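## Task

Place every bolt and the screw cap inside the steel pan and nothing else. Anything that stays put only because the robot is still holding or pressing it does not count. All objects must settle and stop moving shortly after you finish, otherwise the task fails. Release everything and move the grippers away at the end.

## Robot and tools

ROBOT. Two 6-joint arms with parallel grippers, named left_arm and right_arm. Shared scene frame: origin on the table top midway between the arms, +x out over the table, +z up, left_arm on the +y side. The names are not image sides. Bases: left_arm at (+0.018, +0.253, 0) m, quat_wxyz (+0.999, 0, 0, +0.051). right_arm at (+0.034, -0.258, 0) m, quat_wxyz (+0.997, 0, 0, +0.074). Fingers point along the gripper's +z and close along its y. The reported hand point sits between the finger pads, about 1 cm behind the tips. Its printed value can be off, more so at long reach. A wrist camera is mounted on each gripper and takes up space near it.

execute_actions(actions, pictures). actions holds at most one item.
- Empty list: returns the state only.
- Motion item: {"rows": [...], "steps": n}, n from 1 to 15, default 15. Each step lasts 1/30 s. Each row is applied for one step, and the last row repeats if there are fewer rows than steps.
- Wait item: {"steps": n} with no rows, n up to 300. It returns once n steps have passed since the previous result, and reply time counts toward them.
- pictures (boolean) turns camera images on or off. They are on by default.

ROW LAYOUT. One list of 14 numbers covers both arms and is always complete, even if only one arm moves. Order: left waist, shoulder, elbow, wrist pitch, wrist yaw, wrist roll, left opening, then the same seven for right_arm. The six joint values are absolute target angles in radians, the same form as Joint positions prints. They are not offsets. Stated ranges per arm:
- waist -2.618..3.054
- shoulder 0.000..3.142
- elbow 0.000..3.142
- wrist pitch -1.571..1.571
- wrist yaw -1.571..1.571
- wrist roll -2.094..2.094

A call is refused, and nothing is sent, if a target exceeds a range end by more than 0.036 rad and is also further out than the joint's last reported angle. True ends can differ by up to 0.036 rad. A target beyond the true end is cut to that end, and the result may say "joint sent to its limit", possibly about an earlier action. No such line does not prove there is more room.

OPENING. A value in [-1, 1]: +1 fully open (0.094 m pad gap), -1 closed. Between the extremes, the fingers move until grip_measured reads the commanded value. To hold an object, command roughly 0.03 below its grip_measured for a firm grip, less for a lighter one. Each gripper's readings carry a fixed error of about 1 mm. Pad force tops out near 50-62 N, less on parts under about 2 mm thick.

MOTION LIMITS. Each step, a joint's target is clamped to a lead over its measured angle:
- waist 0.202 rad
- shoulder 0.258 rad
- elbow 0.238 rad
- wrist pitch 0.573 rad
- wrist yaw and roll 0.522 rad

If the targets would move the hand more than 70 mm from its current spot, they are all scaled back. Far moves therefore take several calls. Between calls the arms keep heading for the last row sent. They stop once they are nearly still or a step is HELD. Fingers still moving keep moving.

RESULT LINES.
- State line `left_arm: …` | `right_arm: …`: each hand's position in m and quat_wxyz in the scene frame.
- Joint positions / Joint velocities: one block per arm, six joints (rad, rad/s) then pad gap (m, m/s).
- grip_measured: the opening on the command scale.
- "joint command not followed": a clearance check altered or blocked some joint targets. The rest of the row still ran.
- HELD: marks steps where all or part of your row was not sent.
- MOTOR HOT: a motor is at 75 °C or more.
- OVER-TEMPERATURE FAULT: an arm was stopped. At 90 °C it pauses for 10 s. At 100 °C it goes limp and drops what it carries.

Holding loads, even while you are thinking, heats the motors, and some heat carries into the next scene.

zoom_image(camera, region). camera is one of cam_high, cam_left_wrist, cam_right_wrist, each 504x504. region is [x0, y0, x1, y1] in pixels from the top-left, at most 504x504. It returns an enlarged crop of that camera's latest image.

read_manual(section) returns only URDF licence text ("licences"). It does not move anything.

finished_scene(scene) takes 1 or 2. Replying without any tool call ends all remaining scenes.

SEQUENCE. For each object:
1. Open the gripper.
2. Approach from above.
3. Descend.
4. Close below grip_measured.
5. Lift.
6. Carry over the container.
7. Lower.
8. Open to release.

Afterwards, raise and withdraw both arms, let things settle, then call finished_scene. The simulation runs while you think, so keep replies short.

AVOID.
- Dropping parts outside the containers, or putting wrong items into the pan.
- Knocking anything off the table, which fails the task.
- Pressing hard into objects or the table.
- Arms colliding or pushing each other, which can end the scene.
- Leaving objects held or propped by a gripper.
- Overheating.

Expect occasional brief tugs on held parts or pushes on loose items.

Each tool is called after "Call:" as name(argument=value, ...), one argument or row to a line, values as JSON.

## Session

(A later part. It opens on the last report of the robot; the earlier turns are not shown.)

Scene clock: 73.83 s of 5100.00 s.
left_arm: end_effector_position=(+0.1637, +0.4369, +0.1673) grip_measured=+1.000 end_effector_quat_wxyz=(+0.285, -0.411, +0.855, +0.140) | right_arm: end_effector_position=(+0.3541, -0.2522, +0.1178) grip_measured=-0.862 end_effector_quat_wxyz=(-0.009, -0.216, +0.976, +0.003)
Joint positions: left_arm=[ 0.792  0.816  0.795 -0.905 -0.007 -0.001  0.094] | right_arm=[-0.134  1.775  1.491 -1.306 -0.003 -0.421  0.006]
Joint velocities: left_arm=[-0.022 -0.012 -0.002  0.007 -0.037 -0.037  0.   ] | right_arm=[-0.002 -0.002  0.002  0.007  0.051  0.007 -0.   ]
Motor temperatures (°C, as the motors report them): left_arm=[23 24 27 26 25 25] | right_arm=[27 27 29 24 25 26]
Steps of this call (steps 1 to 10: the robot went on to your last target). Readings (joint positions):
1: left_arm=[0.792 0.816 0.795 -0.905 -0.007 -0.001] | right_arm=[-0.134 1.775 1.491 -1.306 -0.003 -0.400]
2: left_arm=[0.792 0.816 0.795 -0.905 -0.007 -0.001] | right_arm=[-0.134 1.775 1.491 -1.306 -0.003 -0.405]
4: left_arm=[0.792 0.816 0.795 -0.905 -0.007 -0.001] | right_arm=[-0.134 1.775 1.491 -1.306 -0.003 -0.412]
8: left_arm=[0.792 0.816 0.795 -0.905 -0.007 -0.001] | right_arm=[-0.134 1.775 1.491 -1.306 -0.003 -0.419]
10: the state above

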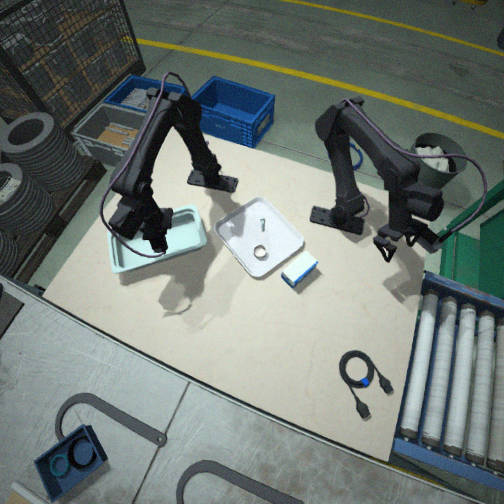

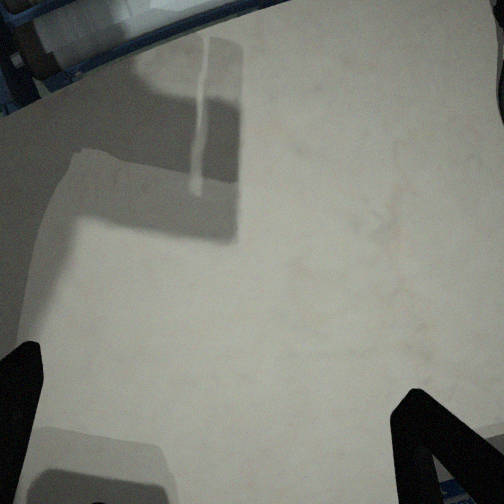

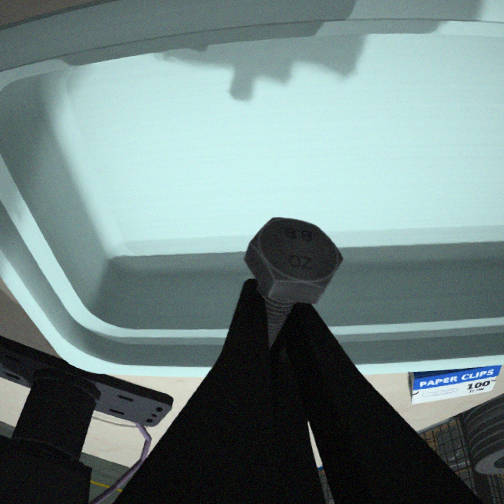

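Call:
execute_actions(
  actions=[
    {"rows":[[0.8,0.8,0.8,-0.9,0,0,1,-0.14,1.83,1.27,-1.0,0,-0.43,-0.885]]},
  ],
  pictures=false,
)

Call:
execute_actions(
  actions=[
    {"rows":[[0.8,0.8,0.8,-0.9,0,0,1,-0.14,1.83,1.27,-1.0,0,-0.43,0]],"steps":10},
  ],
)

Call:
execute_actions(
  actions=[
    {"rows":[[0.8,0.8,0.8,-0.9,0,0,1,-0.14,1.72,1.52,-1.35,0,-0.43,0]],"steps":12},
  ],
  pictures=false,
)

Call:
execute_actions(
  actions=[
    {"rows":[[0.8,0.8,0.8,-0.9,0,0,1,0.99,1.64,1.42,-1.35,0,0.8,0]]},
  ],
  pictures=false,
)

Call:
execute_actions(
  actions=[
    {"rows":[[0.8,0.8,0.8,-0.9,0,0,1,0.99,1.71,1.1,-0.95,0,0.8,0]]},
  ],
  pictures=false,
)

Call:
execute_actions(
  actions=[
    {"steps":10},
  ],
)

Scene clock: 85.40 s of 5100.00 s.
left_arm: end_effector_position=(+0.1637, +0.4369, +0.1673) grip_measured=+1.000 end_effector_quat_wxyz=(+0.285, -0.411, +0.855, +0.140) | right_arm: end_effector_position=(+0.3529, -0.2522, +0.0358) grip_measured=-0.862 end_effector_quat_wxyz=(-0.022, -0.217, +0.976, +0.006)
Joint positions: left_arm=[ 0.792  0.816  0.795 -0.905 -0.007 -0.001  0.094] | right_arm=[-0.134  1.856  1.26  -1.019 -0.003 -0.424  0.006]
Joint velocities: left_arm=[-0.007 -0.017 -0.002  0.037 -0.022 -0.007  0.   ] | right_arm=[-0.017  0.002  0.002  0.11  -0.007  0.022 -0.001]
Motor temperatures (°C, as the motors report them): left_arm=[23 24 27 27 25 25] | right_arm=[27 27 30 24 25 26]
Steps of this call (steps 1 to 30: the robot went on to your last target; steps 31 to 90: nothing new was sent; then 8.07 s passed at rest; steps 91 to 105: all 15 steps of this action). Readings (joint positions):
91: left_arm=[0.792 0.816 0.795 -0.905 -0.007 -0.001] | right_arm=[-0.134 1.771 1.458 -1.259 -0.003 -0.424]
92: left_arm=[0.792 0.816 0.795 -0.905 -0.007 -0.001] | right_arm=[-0.134 1.767 1.408 -1.196 -0.003 -0.424]
94: left_arm=[0.792 0.816 0.795 -0.905 -0.007 -0.001] | right_arm=[-0.134 1.798 1.323 -1.125 -0.003 -0.424]
98: left_arm=[0.792 0.816 0.795 -0.905 -0.007 -0.001] | right_arm=[-0.134 1.864 1.261 -1.067 -0.003 -0.424]
105: the state above

Scene clock: 85.73 s of 5100.00 s.
left_arm: end_effector_position=(+0.1637, +0.4369, +0.1673) grip_measured=+1.000 end_effector_quat_wxyz=(+0.285, -0.411, +0.855, +0.140) | right_arm: end_effector_position=(+0.3551, -0.2521, +0.0357) grip_measured=-0.002 end_effector_quat_wxyz=(-0.017, -0.217, +0.976, +0.005)
Joint positions: left_arm=[ 0.792  0.816  0.795 -0.905 -0.007 -0.001  0.094] | right_arm=[-0.134  1.856  1.26  -1.011 -0.003 -0.424  0.047]
Joint velocities: left_arm=[-0.012  0.002 -0.002  0.007  0.007 -0.066  0.   ] | right_arm=[-0.002 -0.002 -0.017  0.037  0.022  0.007  0.   ]
Motor temperatures (°C, as the motors report them): left_arm=[23 24 27 27 25 25] | right_arm=[27 28 30 24 25 26]
Steps of this call (steps 1 to 10: all 10 steps of this action). Readings (joint positions):
1: left_arm=[0.792 0.816 0.795 -0.905 -0.007 -0.001] | right_arm=[-0.134 1.856 1.260 -1.017 -0.003 -0.424]
2: left_arm=[0.792 0.816 0.795 -0.905 -0.007 -0.001] | right_arm=[-0.134 1.856 1.260 -1.016 -0.003 -0.424]
4: left_arm=[0.792 0.816 0.795 -0.905 -0.007 -0.001] | right_arm=[-0.134 1.856 1.260 -1.013 -0.003 -0.424]
8: left_arm=[0.792 0.816 0.795 -0.905 -0.007 -0.001] | right_arm=[-0.134 1.856 1.260 -1.011 -0.003 -0.424]
10: the state above

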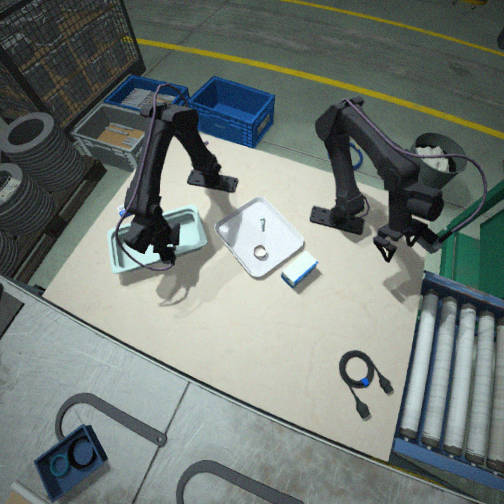

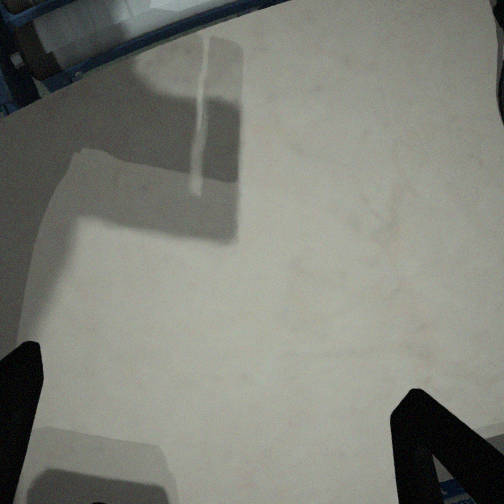

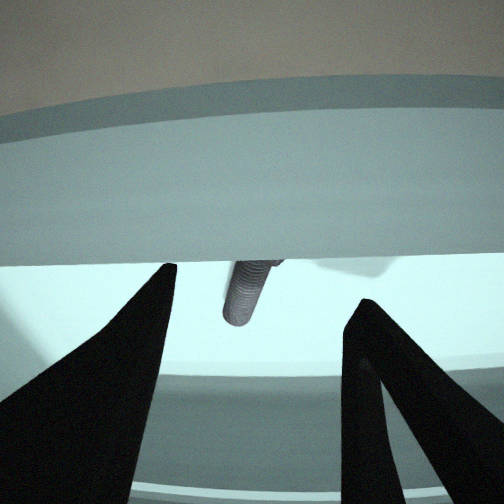

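Scene clock: 86.13 s of 5100.00 s.
left_arm: end_effector_position=(+0.1637, +0.4369, +0.1673) grip_measured=+1.000 end_effector_quat_wxyz=(+0.285, -0.411, +0.855, +0.140) | right_arm: end_effector_position=(+0.3589, -0.2522, +0.1438) grip_measured=-0.002 end_effector_quat_wxyz=(+0.035, -0.217, +0.975, -0.006)
Joint positions: left_arm=[ 0.792  0.816  0.795 -0.905 -0.007 -0.001  0.094] | right_arm=[-0.134  1.707  1.512 -1.304 -0.002 -0.424  0.047]
Joint velocities: left_arm=[-0.007 -0.002 -0.002 -0.007  0.081  0.022  0.   ] | right_arm=[ 0.002  0.12   0.002 -0.33  -0.081  0.007  0.   ]
Motor temperatures (°C, as the motors report them): left_arm=[23 24 27 27 25 25] | right_arm=[27 28 30 24 25 26]
Steps of this call (steps 1 to 12: all 12 steps of this action). Readings (joint positions):
1: left_arm=[0.792 0.816 0.795 -0.905 -0.007 -0.001] | right_arm=[-0.134 1.854 1.281 -1.047 -0.002 -0.424]
2: left_arm=[0.792 0.816 0.795 -0.905 -0.007 -0.001] | right_arm=[-0.134 1.851 1.315 -1.099 -0.002 -0.424]
4: left_arm=[0.792 0.816 0.795 -0.905 -0.007 -0.001] | right_arm=[-0.134 1.820 1.396 -1.173 -0.002 -0.424]
8: left_arm=[0.792 0.816 0.795 -0.905 -0.007 -0.001] | right_arm=[-0.134 1.727 1.503 -1.252 -0.002 -0.424]
12: the state above

Scene clock: 86.63 s of 5100.00 s.
left_arm: end_effector_position=(+0.1637, +0.4369, +0.1673) grip_measured=+1.000 end_effector_quat_wxyz=(+0.285, -0.411, +0.855, +0.140) | right_arm: end_effector_position=(+0.1827, +0.0033, +0.1316) grip_measured=-0.001 end_effector_quat_wxyz=(+0.001, -0.172, +0.985, +0.001)
Joint positions: left_arm=[ 0.792  0.816  0.795 -0.905 -0.007 -0.001  0.094] | right_arm=[ 0.901  1.678  1.434 -1.323 -0.     0.704  0.047]
Joint velocities: left_arm=[-0.022 -0.002 -0.007 -0.022  0.007 -0.007  0.   ] | right_arm=[ 1.985 -0.002  0.002  0.022 -0.081  0.579 -0.   ]
Motor temperatures (°C, as the motors report them): left_arm=[23 24 27 27 25 25] | right_arm=[27 28 30 24 25 26]
Steps of this call (steps 1 to 15: all 15 steps of this action). Readings (joint positions):
1: left_arm=[0.792 0.816 0.795 -0.905 -0.007 -0.001] | right_arm=[-0.113 1.702 1.498 -1.303 0.009 -0.339]
2: left_arm=[0.792 0.816 0.795 -0.905 -0.007 -0.001] | right_arm=[-0.069 1.692 1.474 -1.302 0.018 -0.236]
4: left_arm=[0.792 0.816 0.795 -0.905 -0.007 -0.001] | right_arm=[0.066 1.679 1.441 -1.318 0.017 -0.036]
8: left_arm=[0.792 0.816 0.795 -0.905 -0.007 -0.001] | right_arm=[0.370 1.678 1.434 -1.323 0.009 0.365]
15: the state above

Scene clock: 87.13 s of 5100.00 s.
left_arm: end_effector_position=(+0.1637, +0.4369, +0.1673) grip_measured=+1.000 end_effector_quat_wxyz=(+0.285, -0.411, +0.855, +0.140) | right_arm: end_effector_position=(+0.1477, -0.0003, +0.0312) grip_measured=-0.001 end_effector_quat_wxyz=(-0.018, -0.176, +0.984, -0.017)
Joint positions: left_arm=[ 0.792  0.816  0.795 -0.905 -0.007 -0.001  0.094] | right_arm=[ 0.996  1.734  1.088 -0.974 -0.011  0.79   0.047]
Joint velocities: left_arm=[-0.002 -0.012 -0.022  0.037 -0.037 -0.007  0.   ] | right_arm=[ 0.002  0.002 -0.007  0.168  0.066  0.007  0.001]
Motor temperatures (°C, as the motors report them): left_arm=[23 24 27 27 25 25] | right_arm=[27 28 30 24 25 26]
Steps of this call (steps 1 to 15: all 15 steps of this action). Readings (joint positions):
1: left_arm=[0.792 0.816 0.795 -0.905 -0.007 -0.001] | right_arm=[0.960 1.672 1.398 -1.267 -0.006 0.721]
2: left_arm=[0.792 0.816 0.795 -0.905 -0.007 -0.001] | right_arm=[0.999 1.664 1.337 -1.186 -0.012 0.734]
4: left_arm=[0.792 0.816 0.795 -0.905 -0.007 -0.001] | right_arm=[1.023 1.679 1.204 -1.082 -0.019 0.754]
8: left_arm=[0.792 0.816 0.795 -0.905 -0.007 -0.001] | right_arm=[0.998 1.741 1.088 -1.033 -0.019 0.778]
15: the state above

Scene clock: 87.47 s of 5100.00 s.
left_arm: end_effector_position=(+0.1637, +0.4369, +0.1673) grip_measured=+1.000 end_effector_quat_wxyz=(+0.285, -0.411, +0.855, +0.140) | right_arm: end_effector_position=(+0.1492, +0.0026, +0.0311) grip_measured=-0.001 end_effector_quat_wxyz=(-0.014, -0.174, +0.984, -0.012)
Joint positions: left_arm=[ 0.792  0.816  0.795 -0.905 -0.007 -0.001  0.094] | right_arm=[ 0.996  1.734  1.088 -0.961 -0.01   0.793  0.047]
Joint velocities: left_arm=[ 0.002  0.002 -0.012 -0.007  0.022 -0.022  0.   ] | right_arm=[-0.002 -0.002 -0.007 -0.154 -0.066 -0.022 -0.   ]
Motor temperatures (°C, as the motors report them): left_arm=[23 24 27 27 25 25] | right_arm=[27 28 30 24 25 26]
Steps of this call (steps 1 to 10: the robot went on to your last target). Readings (joint positions):
1: left_arm=[0.792 0.816 0.795 -0.905 -0.007 -0.001] | right_arm=[0.996 1.734 1.088 -0.971 -0.010 0.791]
2: left_arm=[0.792 0.816 0.795 -0.905 -0.007 -0.001] | right_arm=[0.996 1.734 1.088 -0.968 -0.010 0.791]
4: left_arm=[0.792 0.816 0.795 -0.905 -0.007 -0.001] | right_arm=[0.996 1.734 1.088 -0.964 -0.010 0.792]
8: left_arm=[0.792 0.816 0.795 -0.905 -0.007 -0.001] | right_arm=[0.996 1.734 1.088 -0.961 -0.010 0.793]
10: the state above

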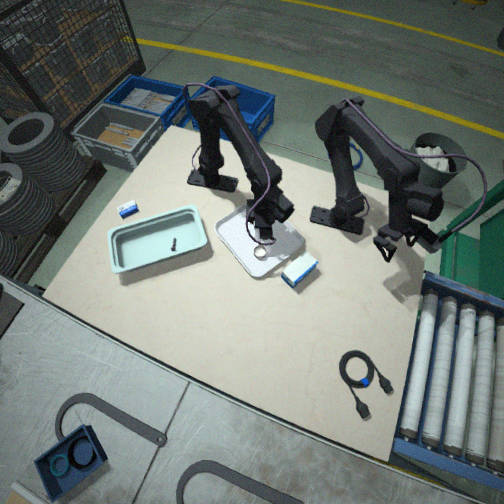

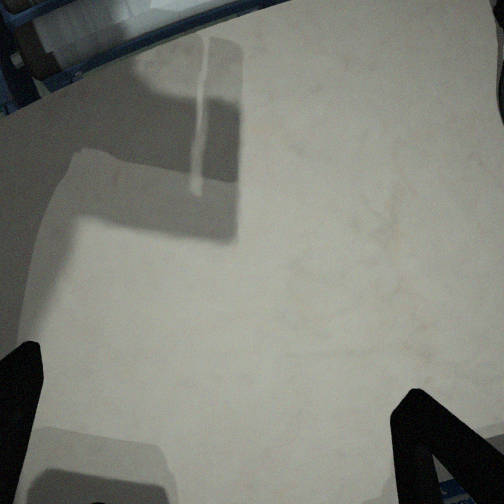

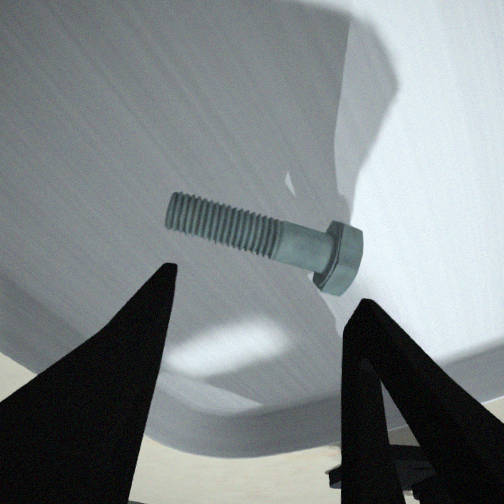

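Call:
execute_actions(
  actions=[
    {"rows":[[0.8,0.8,0.8,-0.9,0,0,1,0.965,1.71,1.14,-0.95,0,0.8,0],[0.8,0.8,0.8,-0.9,0,0,1,0.965,1.71,1.14,-0.95,0,0.8,0],[0.8,0.8,0.8,-0.9,0,0,1,0.965,1.71,1.14,-0.95,0,0.8,0],[0.8,0.8,0.8,-0.9,0,0,1,0.965,1.71,1.14,-0.95,0,-0.75,0]]},
  ],
  pictures=false,
)

Call:
execute_actions(
  actions=[
    {"steps":20},
  ],
)

Scene clock: 95.40 s of 5100.00 s.
left_arm: end_effector_position=(+0.1637, +0.4369, +0.1673) grip_measured=+1.000 end_effector_quat_wxyz=(+0.285, -0.411, +0.855, +0.140) | right_arm: end_effector_position=(+0.1605, +0.0068, +0.0359) grip_measured=-0.001 end_effector_quat_wxyz=(-0.006, -0.681, +0.732, +0.001)
Joint positions: left_arm=[ 0.792  0.816  0.795 -0.905 -0.007 -0.001  0.094] | right_arm=[ 0.969  1.734  1.109 -0.956 -0.006 -0.382  0.047]
Joint velocities: left_arm=[ 0.002  0.012 -0.007 -0.037 -0.007  0.037  0.   ] | right_arm=[-0.002 -0.002 -0.002 -0.125 -0.007 -2.44  -0.   ]
Motor temperatures (°C, as the motors report them): left_arm=[23 24 27 27 25 25] | right_arm=[27 28 30 24 25 26]
Steps of this call (steps 1 to 30: the robot went on to your last target; steps 31 to 90: nothing new was sent; then 4.43 s passed at rest; steps 91 to 105: all 15 steps of this action). Readings (joint positions):
91: left_arm=[0.792 0.816 0.795 -0.905 -0.007 -0.001] | right_arm=[0.993 1.734 1.090 -0.960 -0.010 0.794]
92: left_arm=[0.792 0.816 0.795 -0.905 -0.007 -0.001] | right_arm=[0.988 1.734 1.094 -0.960 -0.010 0.794]
94: left_arm=[0.792 0.816 0.795 -0.905 -0.007 -0.001] | right_arm=[0.976 1.734 1.103 -0.960 -0.008 0.709]
98: left_arm=[0.792 0.816 0.795 -0.905 -0.007 -0.001] | right_arm=[0.969 1.734 1.109 -0.956 -0.007 0.308]
105: the state above

Scene clock: 96.07 s of 5100.00 s.
left_arm: end_effector_position=(+0.1637, +0.4369, +0.1673) grip_measured=+1.000 end_effector_quat_wxyz=(+0.285, -0.411, +0.855, +0.140) | right_arm: end_effector_position=(+0.1609, +0.0066, +0.0359) grip_measured=-0.001 end_effector_quat_wxyz=(+0.005, +0.801, -0.599, -0.001)
Joint positions: left_arm=[ 0.792  0.816  0.795 -0.905 -0.007 -0.001  0.094] | right_arm=[ 0.969  1.734  1.109 -0.956 -0.003 -0.74   0.047]
Joint velocities: left_arm=[-0.002 -0.032 -0.007  0.007  0.007  0.007  0.   ] | right_arm=[ 0.002  0.012 -0.002 -0.022  0.051  0.007 -0.   ]
Motor temperatures (°C, as the motors report them): left_arm=[23 24 27 27 25 25] | right_arm=[27 28 30 24 25 26]
Steps of this call (steps 1 to 20: the robot went on to your last target). Readings (joint positions):
1: left_arm=[0.792 0.816 0.795 -0.905 -0.007 -0.001] | right_arm=[0.969 1.734 1.109 -0.956 -0.005 -0.455]
2: left_arm=[0.792 0.816 0.795 -0.905 -0.007 -0.001] | right_arm=[0.969 1.734 1.109 -0.956 -0.005 -0.513]
4: left_arm=[0.792 0.816 0.795 -0.905 -0.007 -0.001] | right_arm=[0.969 1.734 1.109 -0.956 -0.005 -0.596]
8: left_arm=[0.792 0.816 0.795 -0.905 -0.007 -0.001] | right_arm=[0.969 1.734 1.109 -0.956 -0.004 -0.684]
20: the state above

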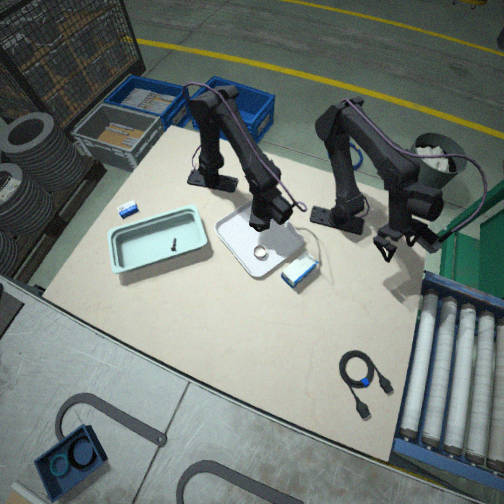

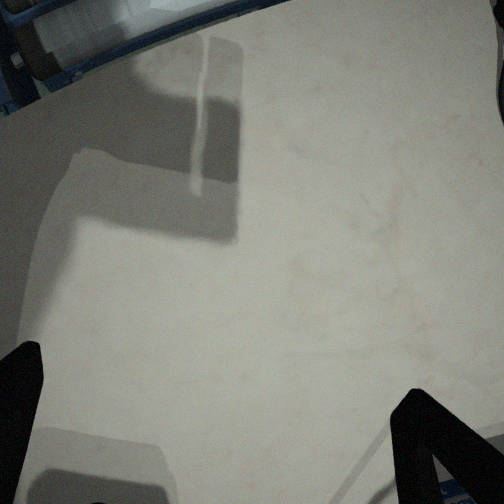

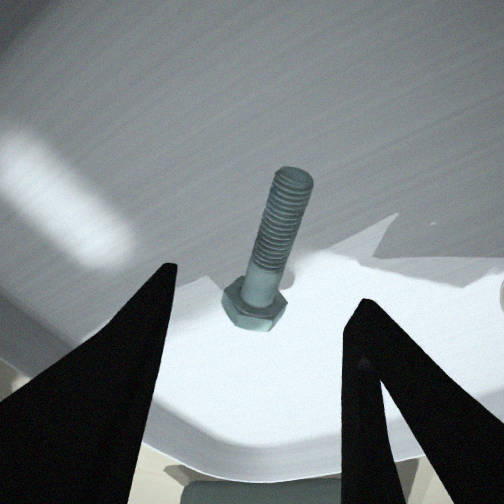

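Call:
execute_actions(
  actions=[
    {"rows":[[0.8,0.8,0.8,-0.9,0,0,1,0.975,1.755,1.07,-0.86,0,-0.45,0]]},
  ],
  pictures=false,
)

Call:
execute_actions(
  actions=[
    {"steps":8},
  ],
)

Scene clock: 101.77 s of 5100.00 s.
left_arm: end_effector_position=(+0.1637, +0.4369, +0.1673) grip_measured=+1.000 end_effector_quat_wxyz=(+0.285, -0.411, +0.855, +0.140) | right_arm: end_effector_position=(+0.1654, +0.0155, +0.0246) grip_measured=-0.001 end_effector_quat_wxyz=(+0.013, -0.712, +0.702, +0.006)
Joint positions: left_arm=[ 0.792  0.816  0.795 -0.905 -0.007 -0.001  0.094] | right_arm=[ 0.969  1.754  1.083 -0.872 -0.003 -0.467  0.047]
Joint velocities: left_arm=[-0.012 -0.002 -0.002 -0.022  0.007  0.007  0.   ] | right_arm=[-0.002 -0.017 -0.002 -0.007 -0.022  0.037  0.   ]
Motor temperatures (°C, as the motors report them): left_arm=[23 24 27 27 25 25] | right_arm=[27 28 30 24 25 26]
Steps of this call (steps 1 to 30: the robot went on to your last target; steps 31 to 90: nothing new was sent; then 2.20 s passed at rest; steps 91 to 105: all 15 steps of this action). Readings (joint positions):
91: left_arm=[0.792 0.816 0.795 -0.905 -0.007 -0.001] | right_arm=[0.969 1.735 1.105 -0.946 -0.003 -0.697]
92: left_arm=[0.792 0.816 0.795 -0.905 -0.007 -0.001] | right_arm=[0.969 1.736 1.099 -0.929 -0.003 -0.648]
94: left_arm=[0.792 0.816 0.795 -0.905 -0.007 -0.001] | right_arm=[0.969 1.744 1.090 -0.906 -0.003 -0.579]
98: left_arm=[0.792 0.816 0.795 -0.905 -0.007 -0.001] | right_arm=[0.969 1.754 1.083 -0.885 -0.003 -0.506]
105: the state above

Scene clock: 102.03 s of 5100.00 s.
left_arm: end_effector_position=(+0.1637, +0.4369, +0.1673) grip_measured=+1.000 end_effector_quat_wxyz=(+0.285, -0.411, +0.855, +0.140) | right_arm: end_effector_position=(+0.1656, +0.0160, +0.0246) grip_measured=-0.001 end_effector_quat_wxyz=(+0.014, -0.709, +0.705, +0.006)
Joint positions: left_arm=[ 0.792  0.816  0.795 -0.905 -0.007 -0.001  0.094] | right_arm=[ 0.969  1.754  1.083 -0.87  -0.003 -0.458  0.047]
Joint velocities: left_arm=[-0.007 -0.012 -0.012  0.007  0.007 -0.007  0.   ] | right_arm=[-0.012 -0.002 -0.007  0.037  0.022  0.081  0.001]
Motor temperatures (°C, as the motors report them): left_arm=[23 24 27 27 25 25] | right_arm=[27 28 30 24 25 26]
Steps of this call (steps 1 to 8: the robot went on to your last target). Readings (joint positions):
1: left_arm=[0.792 0.816 0.795 -0.905 -0.007 -0.001] | right_arm=[0.969 1.754 1.083 -0.872 -0.003 -0.464]
2: left_arm=[0.792 0.816 0.795 -0.905 -0.007 -0.001] | right_arm=[0.969 1.754 1.083 -0.871 -0.003 -0.463]
4: left_arm=[0.792 0.816 0.795 -0.905 -0.007 -0.001] | right_arm=[0.969 1.754 1.083 -0.871 -0.003 -0.461]
8: the state above

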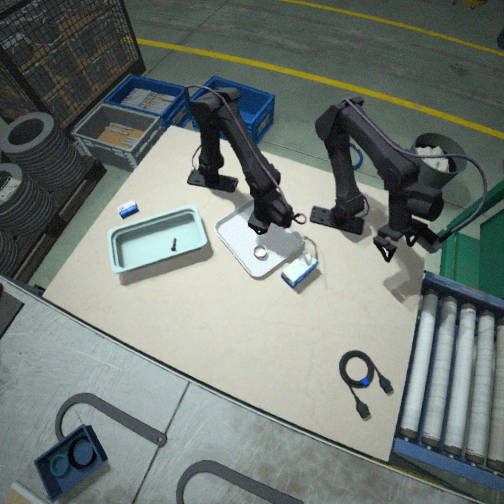

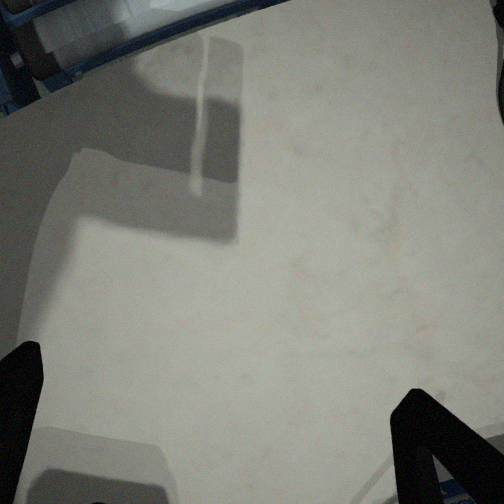

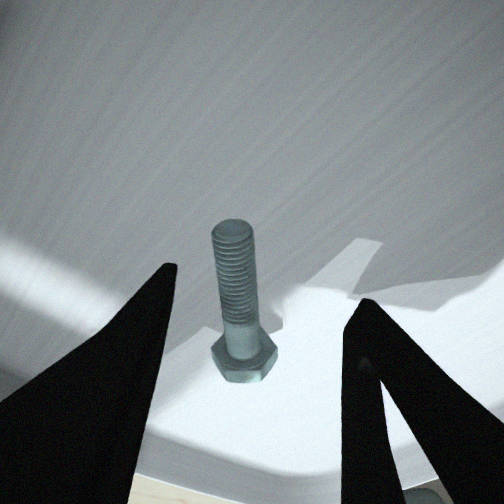

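Shift −x slightly, back a bit, and down.

Call:
execute_actions(
  actions=[
    {"rows":[[0.8,0.8,0.8,-0.9,0,0,1,0.995,1.745,1.035,-0.87,0,-0.45,0]]},
  ],
  pictures=false,
)

Call:
execute_actions(
  actions=[
    {"rows":[[0.8,0.8,0.8,-0.9,0,0,1,0.995,1.745,1.035,-0.87,0,-0.45,-0.885]]},
  ],
)

Scene clock: 107.13 s of 5100.00 s.
left_arm: end_effector_position=(+0.1637, +0.4369, +0.1673) grip_measured=+1.000 end_effector_quat_wxyz=(+0.285, -0.411, +0.855, +0.140) | right_arm: end_effector_position=(+0.1547, +0.0067, +0.0161) grip_measured=-0.001 end_effector_quat_wxyz=(-0.003, -0.715, +0.699, -0.001)
Joint positions: left_arm=[ 0.792  0.816  0.795 -0.905 -0.007 -0.001  0.094] | right_arm=[ 0.989  1.754  1.046 -0.869 -0.001 -0.456  0.047]
Joint velocities: left_arm=[ 0.022 -0.012  0.017 -0.037  0.066  0.037  0.   ] | right_arm=[-0.012 -0.007  0.002 -0.095  0.022 -0.037 -0.001]
Motor temperatures (°C, as the motors report them): left_arm=[23 24 27 27 25 25] | right_arm=[27 28 29 24 25 26]
Steps of this call (steps 1 to 30: the robot went on to your last target; steps 31 to 90: nothing new was sent; then 1.60 s passed at rest; steps 91 to 105: all 15 steps of this action). Readings (joint positions):
91: left_arm=[0.792 0.816 0.795 -0.905 -0.007 -0.001] | right_arm=[0.971 1.754 1.079 -0.867 -0.002 -0.456]
92: left_arm=[0.792 0.816 0.795 -0.905 -0.007 -0.001] | right_arm=[0.975 1.754 1.072 -0.865 -0.001 -0.456]
94: left_arm=[0.792 0.816 0.795 -0.905 -0.007 -0.001] | right_arm=[0.984 1.754 1.056 -0.866 -0.001 -0.456]
98: left_arm=[0.792 0.816 0.795 -0.905 -0.007 -0.001] | right_arm=[0.989 1.754 1.046 -0.869 -0.001 -0.456]
105: the state above

Scene clock: 107.63 s of 5100.00 s.
left_arm: end_effector_position=(+0.1637, +0.4369, +0.1673) grip_measured=+1.000 end_effector_quat_wxyz=(+0.285, -0.411, +0.855, +0.140) | right_arm: end_effector_position=(+0.1548, +0.0067, +0.0161) grip_measured=-0.852 end_effector_quat_wxyz=(-0.003, -0.715, +0.699, -0.001)
Joint positions: left_arm=[ 0.792  0.816  0.795 -0.905 -0.007 -0.001  0.094] | right_arm=[ 0.989  1.754  1.046 -0.869 -0.001 -0.456  0.007]
Joint velocities: left_arm=[-0.002 -0.002 -0.007  0.007 -0.051  0.037  0.   ] | right_arm=[ 0.002 -0.002  0.007 -0.037 -0.022  0.007  0.   ]
Motor temperatures (°C, as the motors report them): left_arm=[23 24 27 27 25 25] | right_arm=[27 28 29 24 25 26]
Steps of this call (steps 1 to 15: all 15 steps of this action). Readings (joint positions):
1: left_arm=[0.792 0.816 0.795 -0.905 -0.007 -0.001] | right_arm=[0.989 1.754 1.046 -0.869 -0.001 -0.456]
2: left_arm=[0.792 0.816 0.795 -0.905 -0.007 -0.001] | right_arm=[0.989 1.754 1.046 -0.869 -0.001 -0.456]
4: left_arm=[0.792 0.816 0.795 -0.905 -0.007 -0.001] | right_arm=[0.989 1.754 1.046 -0.869 -0.001 -0.456]
8: left_arm=[0.792 0.816 0.795 -0.905 -0.007 -0.001] | right_arm=[0.989 1.754 1.046 -0.869 -0.001 -0.456]
15: the state above

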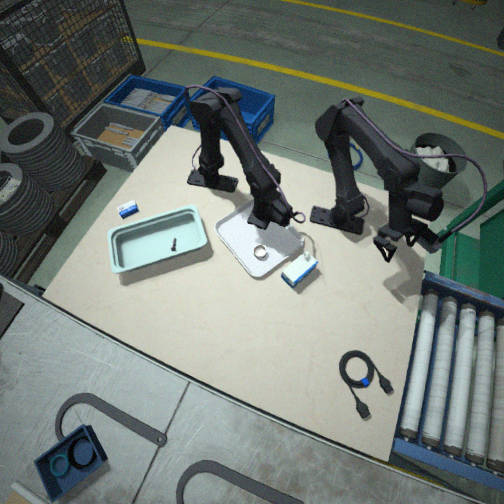

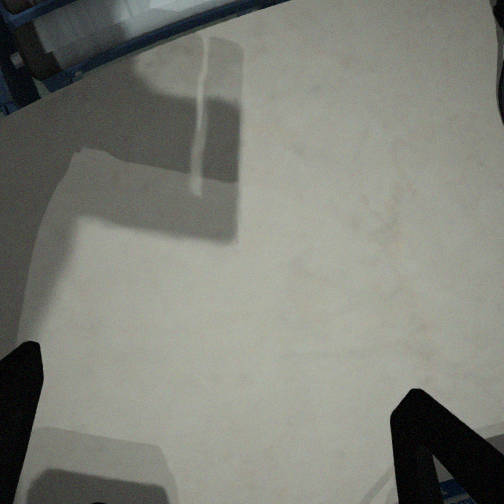

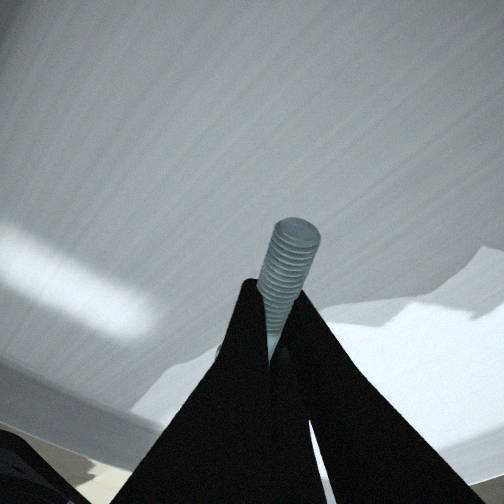

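Call:
execute_actions(
  actions=[
    {"rows":[[0.8,0.8,0.8,-0.9,0,0,1,0.995,1.64,1.44,-1.35,0,-0.5,-0.885]]},
  ],
  pictures=false,
)

Call:
execute_actions(
  actions=[
    {"rows":[[0.8,0.8,0.8,-0.9,0,0,1,-0.245,1.76,1.58,-1.36,0,-0.53,-0.885]]},
  ],
  pictures=false,
)

Call:
execute_actions(
  actions=[
    {"steps":14},
  ],
  pictures=false,
)

Call:
execute_actions(
  actions=[
    {"rows":[[0.8,0.8,0.8,-0.9,0,0,1,-0.245,1.855,1.31,-1.0,0,-0.53,-0.885]]},
  ],
)

Call:
execute_actions(
  actions=[
    {"rows":[[0.8,0.8,0.8,-0.9,0,0,1,-0.245,1.855,1.31,-1.0,0,-0.53,0]],"steps":10},
  ],
  pictures=false,
)

Call:
execute_actions(
  actions=[
    {"rows":[[0.8,0.8,0.8,-0.9,0,0,1,-0.245,1.76,1.58,-1.38,0,-0.43,0]],"steps":12},
  ],
  pictures=false,
)

Call:
execute_actions(
  actions=[
    {"rows":[[0.8,0.8,0.8,-0.9,0,0,1,0.77,1.8,1.65,-1.38,0,0,0.4]]},
  ],
  pictures=false,
)

Call:
execute_actions(
  actions=[
    {"rows":[[0.8,0.8,0.8,-0.9,0,0,1,0.77,2.015,1.67,-1.19,0,0,0.4]]},
  ],
  pictures=false,
)

Call:
execute_actions(
  actions=[
    {"steps":10},
  ],
)

Scene clock: 125.33 s of 5100.00 s.
left_arm: end_effector_position=(+0.1637, +0.4369, +0.1673) grip_measured=+1.000 end_effector_quat_wxyz=(+0.285, -0.411, +0.855, +0.140) | right_arm: end_effector_position=(+0.1596, +0.0171, +0.1436) grip_measured=-0.852 end_effector_quat_wxyz=(+0.026, -0.727, +0.686, +0.009)
Joint positions: left_arm=[ 0.792  0.816  0.795 -0.905 -0.007 -0.001  0.094] | right_arm=[ 0.989  1.637  1.435 -1.314 -0.001 -0.492  0.007]
Joint velocities: left_arm=[-0.027  0.002  0.007  0.007 -0.007  0.022  0.   ] | right_arm=[-0.012  0.037 -0.017 -0.212 -0.022  0.007 -0.001]
Motor temperatures (°C, as the motors report them): left_arm=[23 24 27 27 25 25] | right_arm=[27 28 29 24 25 26]
Steps of this call (steps 1 to 15: the robot went on to your last target; steps 16 to 90: nothing new was sent; then 14.20 s passed at rest; steps 91 to 105: all 15 steps of this action). Readings (joint positions):
91: left_arm=[0.792 0.816 0.795 -0.905 -0.007 -0.001] | right_arm=[0.989 1.753 1.071 -0.922 -0.001 -0.460]
92: left_arm=[0.792 0.816 0.795 -0.905 -0.007 -0.001] | right_arm=[0.989 1.750 1.111 -1.001 -0.001 -0.465]
94: left_arm=[0.792 0.816 0.795 -0.905 -0.007 -0.001] | right_arm=[0.989 1.726 1.213 -1.116 -0.001 -0.473]
98: left_arm=[0.792 0.816 0.795 -0.905 -0.007 -0.001] | right_arm=[0.989 1.664 1.408 -1.221 -0.001 -0.485]
105: the state above

Scene clock: 125.83 s of 5100.00 s.
left_arm: end_effector_position=(+0.1637, +0.4369, +0.1673) grip_measured=+1.000 end_effector_quat_wxyz=(+0.285, -0.411, +0.855, +0.140) | right_arm: end_effector_position=(+0.3631, -0.2171, +0.1295) grip_measured=-0.852 end_effector_quat_wxyz=(+0.007, -0.315, +0.949, -0.000)
Joint positions: left_arm=[ 0.792  0.816  0.795 -0.905 -0.007 -0.001  0.094] | right_arm=[-0.029  1.787  1.552 -1.322 -0.003 -0.522  0.007]
Joint velocities: left_arm=[-0.017 -0.017 -0.017  0.022 -0.022 -0.007  0.   ] | right_arm=[-2.151 -0.017 -0.012 -0.007  0.037 -0.007  0.   ]
Motor temperatures (°C, as the motors report them): left_arm=[23 24 27 27 25 25] | right_arm=[27 28 29 24 25 26]
Steps of this call (steps 1 to 15: all 15 steps of this action). Readings (joint positions):
1: left_arm=[0.792 0.816 0.795 -0.905 -0.007 -0.001] | right_arm=[0.968 1.655 1.457 -1.340 -0.013 -0.499]
2: left_arm=[0.792 0.816 0.795 -0.905 -0.007 -0.001] | right_arm=[0.923 1.686 1.495 -1.359 -0.020 -0.505]
4: left_arm=[0.792 0.816 0.795 -0.905 -0.007 -0.001] | right_arm=[0.796 1.740 1.544 -1.341 -0.020 -0.512]
8: left_arm=[0.792 0.816 0.795 -0.905 -0.007 -0.001] | right_arm=[0.505 1.785 1.552 -1.322 -0.013 -0.519]
15: the state above

Scene clock: 126.30 s of 5100.00 s.
left_arm: end_effector_position=(+0.1637, +0.4369, +0.1673) grip_measured=+1.000 end_effector_quat_wxyz=(+0.285, -0.411, +0.855, +0.140) | right_arm: end_effector_position=(+0.3580, -0.2901, +0.1295) grip_measured=-0.852 end_effector_quat_wxyz=(-0.006, -0.212, +0.977, -0.003)
Joint positions: left_arm=[ 0.792  0.816  0.795 -0.905 -0.007 -0.001  0.094] | right_arm=[-0.245  1.787  1.552 -1.347  0.009 -0.524  0.007]
Joint velocities: left_arm=[ 0.007  0.007  0.007  0.037 -0.051 -0.007  0.   ] | right_arm=[ 0.002  0.007  0.002 -0.007 -0.051  0.022 -0.001]
Motor temperatures (°C, as the motors report them): left_arm=[23 24 27 27 25 25] | right_arm=[27 28 29 24 25 26]
Steps of this call (steps 1 to 14: the robot went on to your last target). Readings (joint positions):
1: left_arm=[0.792 0.816 0.795 -0.905 -0.007 -0.001] | right_arm=[-0.105 1.787 1.552 -1.322 -0.002 -0.522]
2: left_arm=[0.792 0.816 0.795 -0.905 -0.007 -0.001] | right_arm=[-0.176 1.787 1.552 -1.322 0.002 -0.522]
4: left_arm=[0.792 0.816 0.795 -0.905 -0.007 -0.001] | right_arm=[-0.270 1.787 1.552 -1.324 0.017 -0.522]
8: left_arm=[0.792 0.816 0.795 -0.905 -0.007 -0.001] | right_arm=[-0.274 1.787 1.552 -1.339 0.022 -0.522]
14: the state above

Scene clock: 126.80 s of 5100.00 s.
left_arm: end_effector_position=(+0.1637, +0.4369, +0.1673) grip_measured=+1.000 end_effector_quat_wxyz=(+0.285, -0.411, +0.855, +0.140) | right_arm: end_effector_position=(+0.3624, -0.2903, +0.0374) grip_measured=-0.852 end_effector_quat_wxyz=(-0.016, -0.212, +0.977, +0.002)
Joint positions: left_arm=[ 0.792  0.816  0.795 -0.905 -0.007 -0.001  0.094] | right_arm=[-0.245  1.881  1.3   -1.021  0.006 -0.524  0.007]
Joint velocities: left_arm=[-0.017 -0.002 -0.012  0.022 -0.051 -0.037  0.   ] | right_arm=[-0.007 -0.002 -0.012  0.066 -0.007  0.022  0.001]
Motor temperatures (°C, as the motors report them): left_arm=[23 24 27 27 25 25] | right_arm=[27 28 29 24 25 26]
Steps of this call (steps 1 to 15: all 15 steps of this action). Readings (joint positions):
1: left_arm=[0.792 0.816 0.795 -0.905 -0.007 -0.001] | right_arm=[-0.245 1.783 1.521 -1.302 0.009 -0.524]
2: left_arm=[0.792 0.816 0.795 -0.905 -0.007 -0.001] | right_arm=[-0.245 1.780 1.471 -1.238 0.008 -0.524]
4: left_arm=[0.792 0.816 0.795 -0.905 -0.007 -0.001] | right_arm=[-0.245 1.811 1.377 -1.149 0.008 -0.524]
8: left_arm=[0.792 0.816 0.795 -0.905 -0.007 -0.001] | right_arm=[-0.245 1.892 1.301 -1.075 0.008 -0.524]
15: the state above

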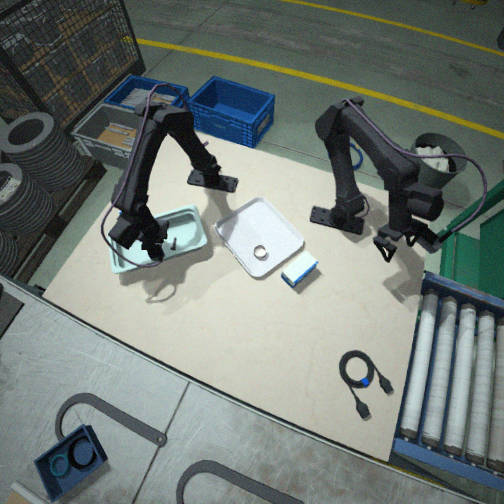

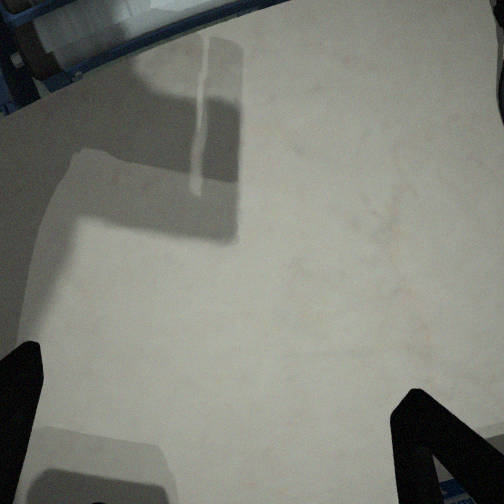

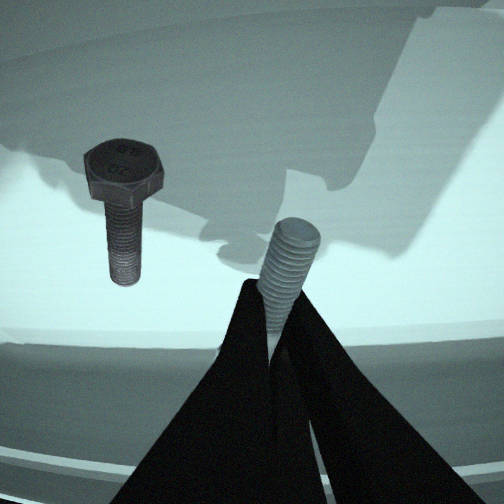

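Scene clock: 127.13 s of 5100.00 s.
left_arm: end_effector_position=(+0.1637, +0.4369, +0.1673) grip_measured=+1.000 end_effector_quat_wxyz=(+0.285, -0.411, +0.855, +0.140) | right_arm: end_effector_position=(+0.3651, -0.2906, +0.0374) grip_measured=-0.002 end_effector_quat_wxyz=(-0.011, -0.212, +0.977, +0.000)
Joint positions: left_arm=[ 0.792  0.816  0.795 -0.905 -0.007 -0.001  0.094] | right_arm=[-0.245  1.881  1.3   -1.011  0.006 -0.524  0.047]
Joint velocities: left_arm=[-0.007  0.007 -0.027 -0.022 -0.007  0.022  0.   ] | right_arm=[-0.017  0.017 -0.002  0.022  0.007  0.051  0.   ]
Motor temperatures (°C, as the motors report them): left_arm=[23 24 27 27 25 25] | right_arm=[27 28 29 24 25 26]
Steps of this call (steps 1 to 10: all 10 steps of this action). Readings (joint positions):
1: left_arm=[0.792 0.816 0.795 -0.905 -0.007 -0.001] | right_arm=[-0.245 1.881 1.300 -1.018 0.006 -0.524]
2: left_arm=[0.792 0.816 0.795 -0.905 -0.007 -0.001] | right_arm=[-0.245 1.881 1.300 -1.016 0.006 -0.524]
4: left_arm=[0.792 0.816 0.795 -0.905 -0.007 -0.001] | right_arm=[-0.245 1.881 1.300 -1.014 0.006 -0.524]
8: left_arm=[0.792 0.816 0.795 -0.905 -0.007 -0.001] | right_arm=[-0.245 1.881 1.300 -1.011 0.006 -0.524]
10: the state above

Scene clock: 127.53 s of 5100.00 s.
left_arm: end_effector_position=(+0.1637, +0.4369, +0.1673) grip_measured=+1.000 end_effector_quat_wxyz=(+0.285, -0.411, +0.855, +0.140) | right_arm: end_effector_position=(+0.3657, -0.2906, +0.1470) grip_measured=-0.002 end_effector_quat_wxyz=(+0.030, -0.173, +0.984, -0.012)
Joint positions: left_arm=[ 0.792  0.816  0.795 -0.905 -0.007 -0.001  0.094] | right_arm=[-0.245  1.746  1.571 -1.331  0.006 -0.444  0.047]
Joint velocities: left_arm=[-0.007 -0.017  0.002 -0.022  0.022  0.022  0.   ] | right_arm=[ 0.002  0.129 -0.002 -0.418  0.007  0.022 -0.   ]
Motor temperatures (°C, as the motors report them): left_arm=[23 24 27 27 25 25] | right_arm=[27 28 29 24 25 26]
Steps of this call (steps 1 to 12: all 12 steps of this action). Readings (joint positions):
1: left_arm=[0.792 0.816 0.795 -0.905 -0.007 -0.001] | right_arm=[-0.245 1.880 1.323 -1.051 0.006 -0.514]
2: left_arm=[0.792 0.816 0.795 -0.905 -0.007 -0.001] | right_arm=[-0.245 1.879 1.358 -1.108 0.006 -0.503]
4: left_arm=[0.792 0.816 0.795 -0.905 -0.007 -0.001] | right_arm=[-0.245 1.856 1.445 -1.189 0.006 -0.484]
8: left_arm=[0.792 0.816 0.795 -0.905 -0.007 -0.001] | right_arm=[-0.245 1.771 1.561 -1.276 0.006 -0.456]
12: the state above

Scene clock: 128.03 s of 5100.00 s.
left_arm: end_effector_position=(+0.1637, +0.4369, +0.1673) grip_measured=+1.000 end_effector_quat_wxyz=(+0.285, -0.411, +0.855, +0.140) | right_arm: end_effector_position=(+0.2474, +0.0082, +0.1368) grip_measured=+0.399 end_effector_quat_wxyz=(+0.010, -0.441, +0.897, +0.005)
Joint positions: left_arm=[ 0.792  0.816  0.795 -0.905 -0.007 -0.001  0.094] | right_arm=[ 0.743  1.817  1.619 -1.35  -0.001 -0.023  0.066]
Joint velocities: left_arm=[ 0.007 -0.017  0.012  0.037  0.022 -0.037  0.   ] | right_arm=[ 1.604 -0.002  0.002 -0.051 -0.271  0.139  0.   ]
Motor temperatures (°C, as the motors report them): left_arm=[23 24 27 27 25 25] | right_arm=[27 28 29 24 25 26]
Steps of this call (steps 1 to 15: all 15 steps of this action). Readings (joint positions):
1: left_arm=[0.792 0.816 0.795 -0.905 -0.007 -0.001] | right_arm=[-0.225 1.756 1.580 -1.349 0.016 -0.371]
2: left_arm=[0.792 0.816 0.795 -0.905 -0.007 -0.001] | right_arm=[-0.184 1.770 1.595 -1.358 0.024 -0.297]
4: left_arm=[0.792 0.816 0.795 -0.905 -0.007 -0.001] | right_arm=[-0.059 1.795 1.615 -1.355 0.024 -0.191]
8: left_arm=[0.792 0.816 0.795 -0.905 -0.007 -0.001] | right_arm=[0.233 1.816 1.619 -1.350 0.016 -0.081]
15: the state above

Scene clock: 128.53 s of 5100.00 s.
left_arm: end_effector_position=(+0.1637, +0.4369, +0.1673) grip_measured=+1.000 end_effector_quat_wxyz=(+0.285, -0.411, +0.855, +0.140) | right_arm: end_effector_position=(+0.2672, +0.0491, +0.0703) grip_measured=+0.399 end_effector_quat_wxyz=(-0.006, -0.445, +0.895, -0.001)
Joint positions: left_arm=[ 0.792  0.816  0.795 -0.905 -0.007 -0.001  0.094] | right_arm=[ 0.768  2.041  1.661 -1.202 -0.004 -0.007  0.066]
Joint velocities: left_arm=[ 0.022  0.002 -0.002  0.051  0.066  0.007  0.   ] | right_arm=[ 0.002 -0.076 -0.002  0.066 -0.051 -0.037 -0.   ]
Motor temperatures (°C, as the motors report them): left_arm=[23 24 27 27 25 25] | right_arm=[27 28 29 24 25 26]
Steps of this call (steps 1 to 15: all 15 steps of this action). Readings (joint positions):
1: left_arm=[0.792 0.816 0.795 -0.905 -0.007 -0.001] | right_arm=[0.786 1.835 1.628 -1.347 -0.009 -0.021]
2: left_arm=[0.792 0.816 0.795 -0.905 -0.007 -0.001] | right_arm=[0.810 1.868 1.646 -1.329 -0.015 -0.019]
4: left_arm=[0.792 0.816 0.795 -0.905 -0.007 -0.001] | right_arm=[0.814 1.948 1.661 -1.266 -0.018 -0.015]
8: left_arm=[0.792 0.816 0.795 -0.905 -0.007 -0.001] | right_arm=[0.779 2.057 1.661 -1.216 -0.010 -0.010]
15: the state above

Scene clock: 128.87 s of 5100.00 s.
left_arm: end_effector_position=(+0.1637, +0.4369, +0.1673) grip_measured=+1.000 end_effector_quat_wxyz=(+0.285, -0.411, +0.855, +0.140) | right_arm: end_effector_position=(+0.2676, +0.0496, +0.0711) grip_measured=+0.399 end_effector_quat_wxyz=(-0.004, -0.445, +0.895, +0.000)
Joint positions: left_arm=[ 0.792  0.816  0.795 -0.905 -0.007 -0.001  0.094] | right_arm=[ 0.768  2.039  1.661 -1.201 -0.004 -0.007  0.066]
Joint velocities: left_arm=[ 0.012  0.002 -0.012 -0.007  0.037  0.007  0.   ] | right_arm=[ 0.012  0.002 -0.017 -0.022  0.066 -0.051  0.001]
Motor temperatures (°C, as the motors report them): left_arm=[23 24 27 27 25 25] | right_arm=[27 28 29 24 25 26]
Steps of this call (steps 1 to 10: the robot went on to your last target). Readings (joint positions):
1: left_arm=[0.792 0.816 0.795 -0.905 -0.007 -0.001] | right_arm=[0.768 2.039 1.661 -1.202 -0.004 -0.007]
2: left_arm=[0.792 0.816 0.795 -0.905 -0.007 -0.001] | right_arm=[0.768 2.039 1.661 -1.202 -0.004 -0.007]
4: left_arm=[0.792 0.816 0.795 -0.905 -0.007 -0.001] | right_arm=[0.768 2.039 1.661 -1.201 -0.004 -0.007]
8: left_arm=[0.792 0.816 0.795 -0.905 -0.007 -0.001] | right_arm=[0.768 2.039 1.661 -1.201 -0.004 -0.007]
10: the state above

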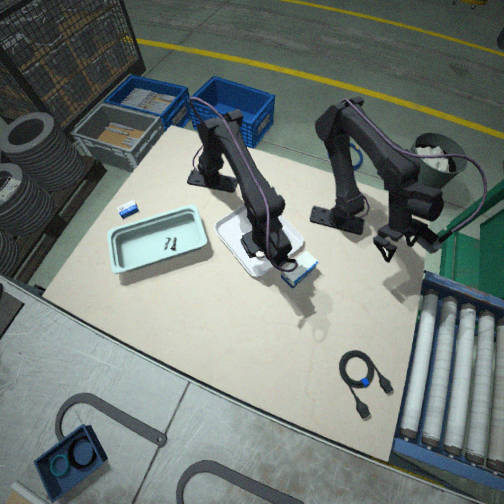

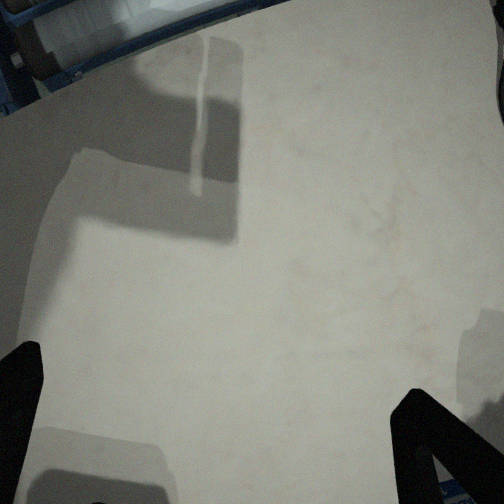

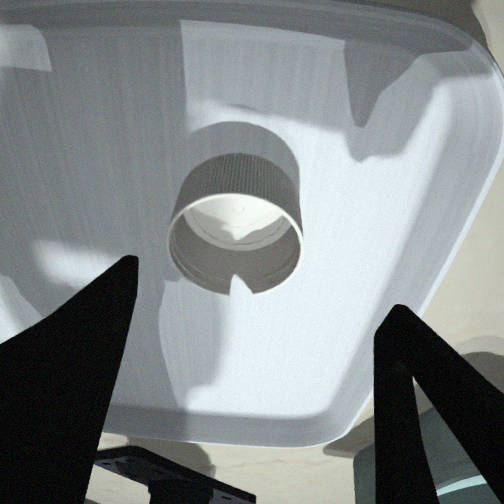

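Call:
execute_actions(
  actions=[
    {"rows":[[0.8,0.8,0.8,-0.9,0,0,1,0.79,2.05,1.515,-1.0,0,0,0.5]]},
  ],
  pictures=false,
)

Call:
execute_actions(
  actions=[
    {"steps":8},
  ],
)

Scene clock: 134.80 s of 5100.00 s.
left_arm: end_effector_position=(+0.1637, +0.4369, +0.1673) grip_measured=+1.000 end_effector_quat_wxyz=(+0.285, -0.411, +0.855, +0.140) | right_arm: end_effector_position=(+0.2619, +0.0531, +0.0246) grip_measured=+0.499 end_effector_quat_wxyz=(-0.001, -0.453, +0.892, +0.002)
Joint positions: left_arm=[ 0.792  0.816  0.795 -0.905 -0.007 -0.001  0.094] | right_arm=[ 0.785  2.069  1.517 -1.018 -0.003 -0.006  0.07 ]
Joint velocities: left_arm=[-0.002  0.007  0.002 -0.007 -0.037 -0.007  0.   ] | right_arm=[-0.007 -0.002  0.002  0.037 -0.007  0.037 -0.001]
Motor temperatures (°C, as the motors report them): left_arm=[23 24 27 27 25 25] | right_arm=[27 29 29 24 25 26]
Steps of this call (steps 1 to 15: the robot went on to your last target; steps 16 to 90: nothing new was sent; then 2.43 s passed at rest; steps 91 to 105: all 15 steps of this action). Readings (joint positions):
91: left_arm=[0.792 0.816 0.795 -0.905 -0.007 -0.001] | right_arm=[0.769 2.034 1.636 -1.167 -0.003 -0.006]
92: left_arm=[0.792 0.816 0.795 -0.905 -0.007 -0.001] | right_arm=[0.771 2.030 1.604 -1.127 -0.003 -0.006]
94: left_arm=[0.792 0.816 0.795 -0.905 -0.007 -0.001] | right_arm=[0.778 2.039 1.552 -1.084 -0.003 -0.006]
98: left_arm=[0.792 0.816 0.795 -0.905 -0.007 -0.001] | right_arm=[0.785 2.068 1.517 -1.050 -0.003 -0.006]
105: the state above

Scene clock: 135.07 s of 5100.00 s.
left_arm: end_effector_position=(+0.1637, +0.4369, +0.1673) grip_measured=+1.000 end_effector_quat_wxyz=(+0.285, -0.411, +0.855, +0.140) | right_arm: end_effector_position=(+0.2628, +0.0543, +0.0246) grip_measured=+0.499 end_effector_quat_wxyz=(+0.002, -0.453, +0.892, +0.003)
Joint positions: left_arm=[ 0.792  0.816  0.795 -0.905 -0.007 -0.001  0.094] | right_arm=[ 0.785  2.069  1.517 -1.012 -0.003 -0.006  0.07 ]
Joint velocities: left_arm=[ 0.002  0.002 -0.002 -0.037 -0.037  0.051  0.   ] | right_arm=[-0.007  0.007  0.007  0.051 -0.037  0.022 -0.001]
Motor temperatures (°C, as the motors report them): left_arm=[23 24 27 27 25 25] | right_arm=[27 29 29 24 25 26]
Steps of this call (steps 1 to 8: the robot went on to your last target). Readings (joint positions):
1: left_arm=[0.792 0.816 0.795 -0.905 -0.007 -0.001] | right_arm=[0.785 2.069 1.517 -1.016 -0.003 -0.006]
2: left_arm=[0.792 0.816 0.795 -0.905 -0.007 -0.001] | right_arm=[0.785 2.069 1.517 -1.015 -0.003 -0.006]
4: left_arm=[0.792 0.816 0.795 -0.905 -0.007 -0.001] | right_arm=[0.785 2.069 1.517 -1.013 -0.003 -0.006]
8: the state above

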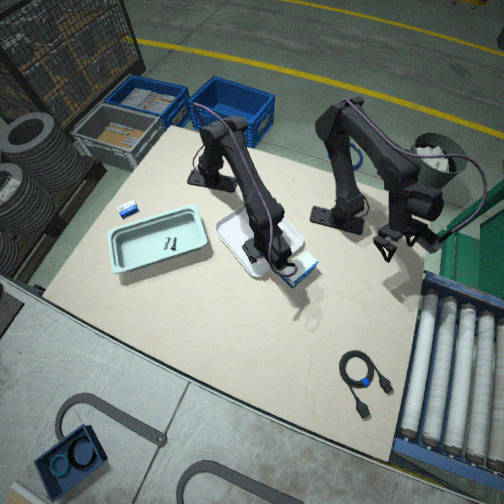

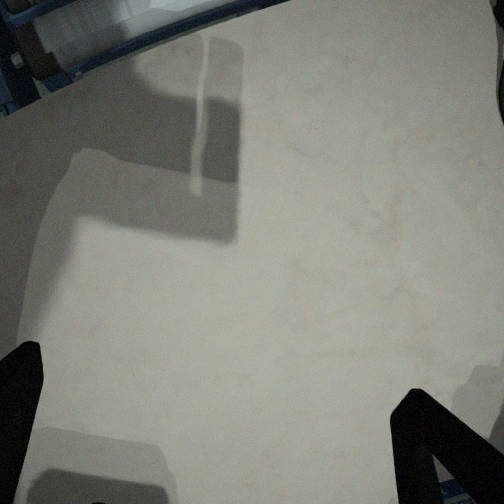

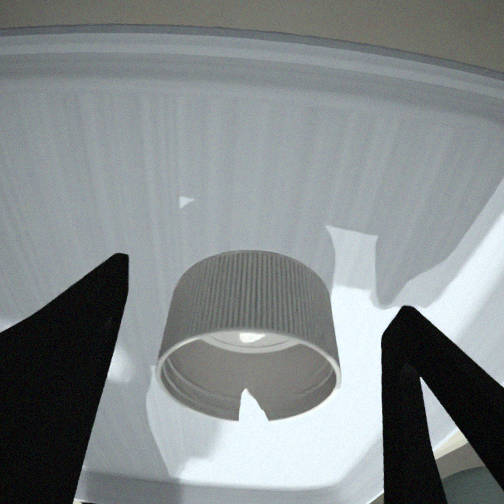

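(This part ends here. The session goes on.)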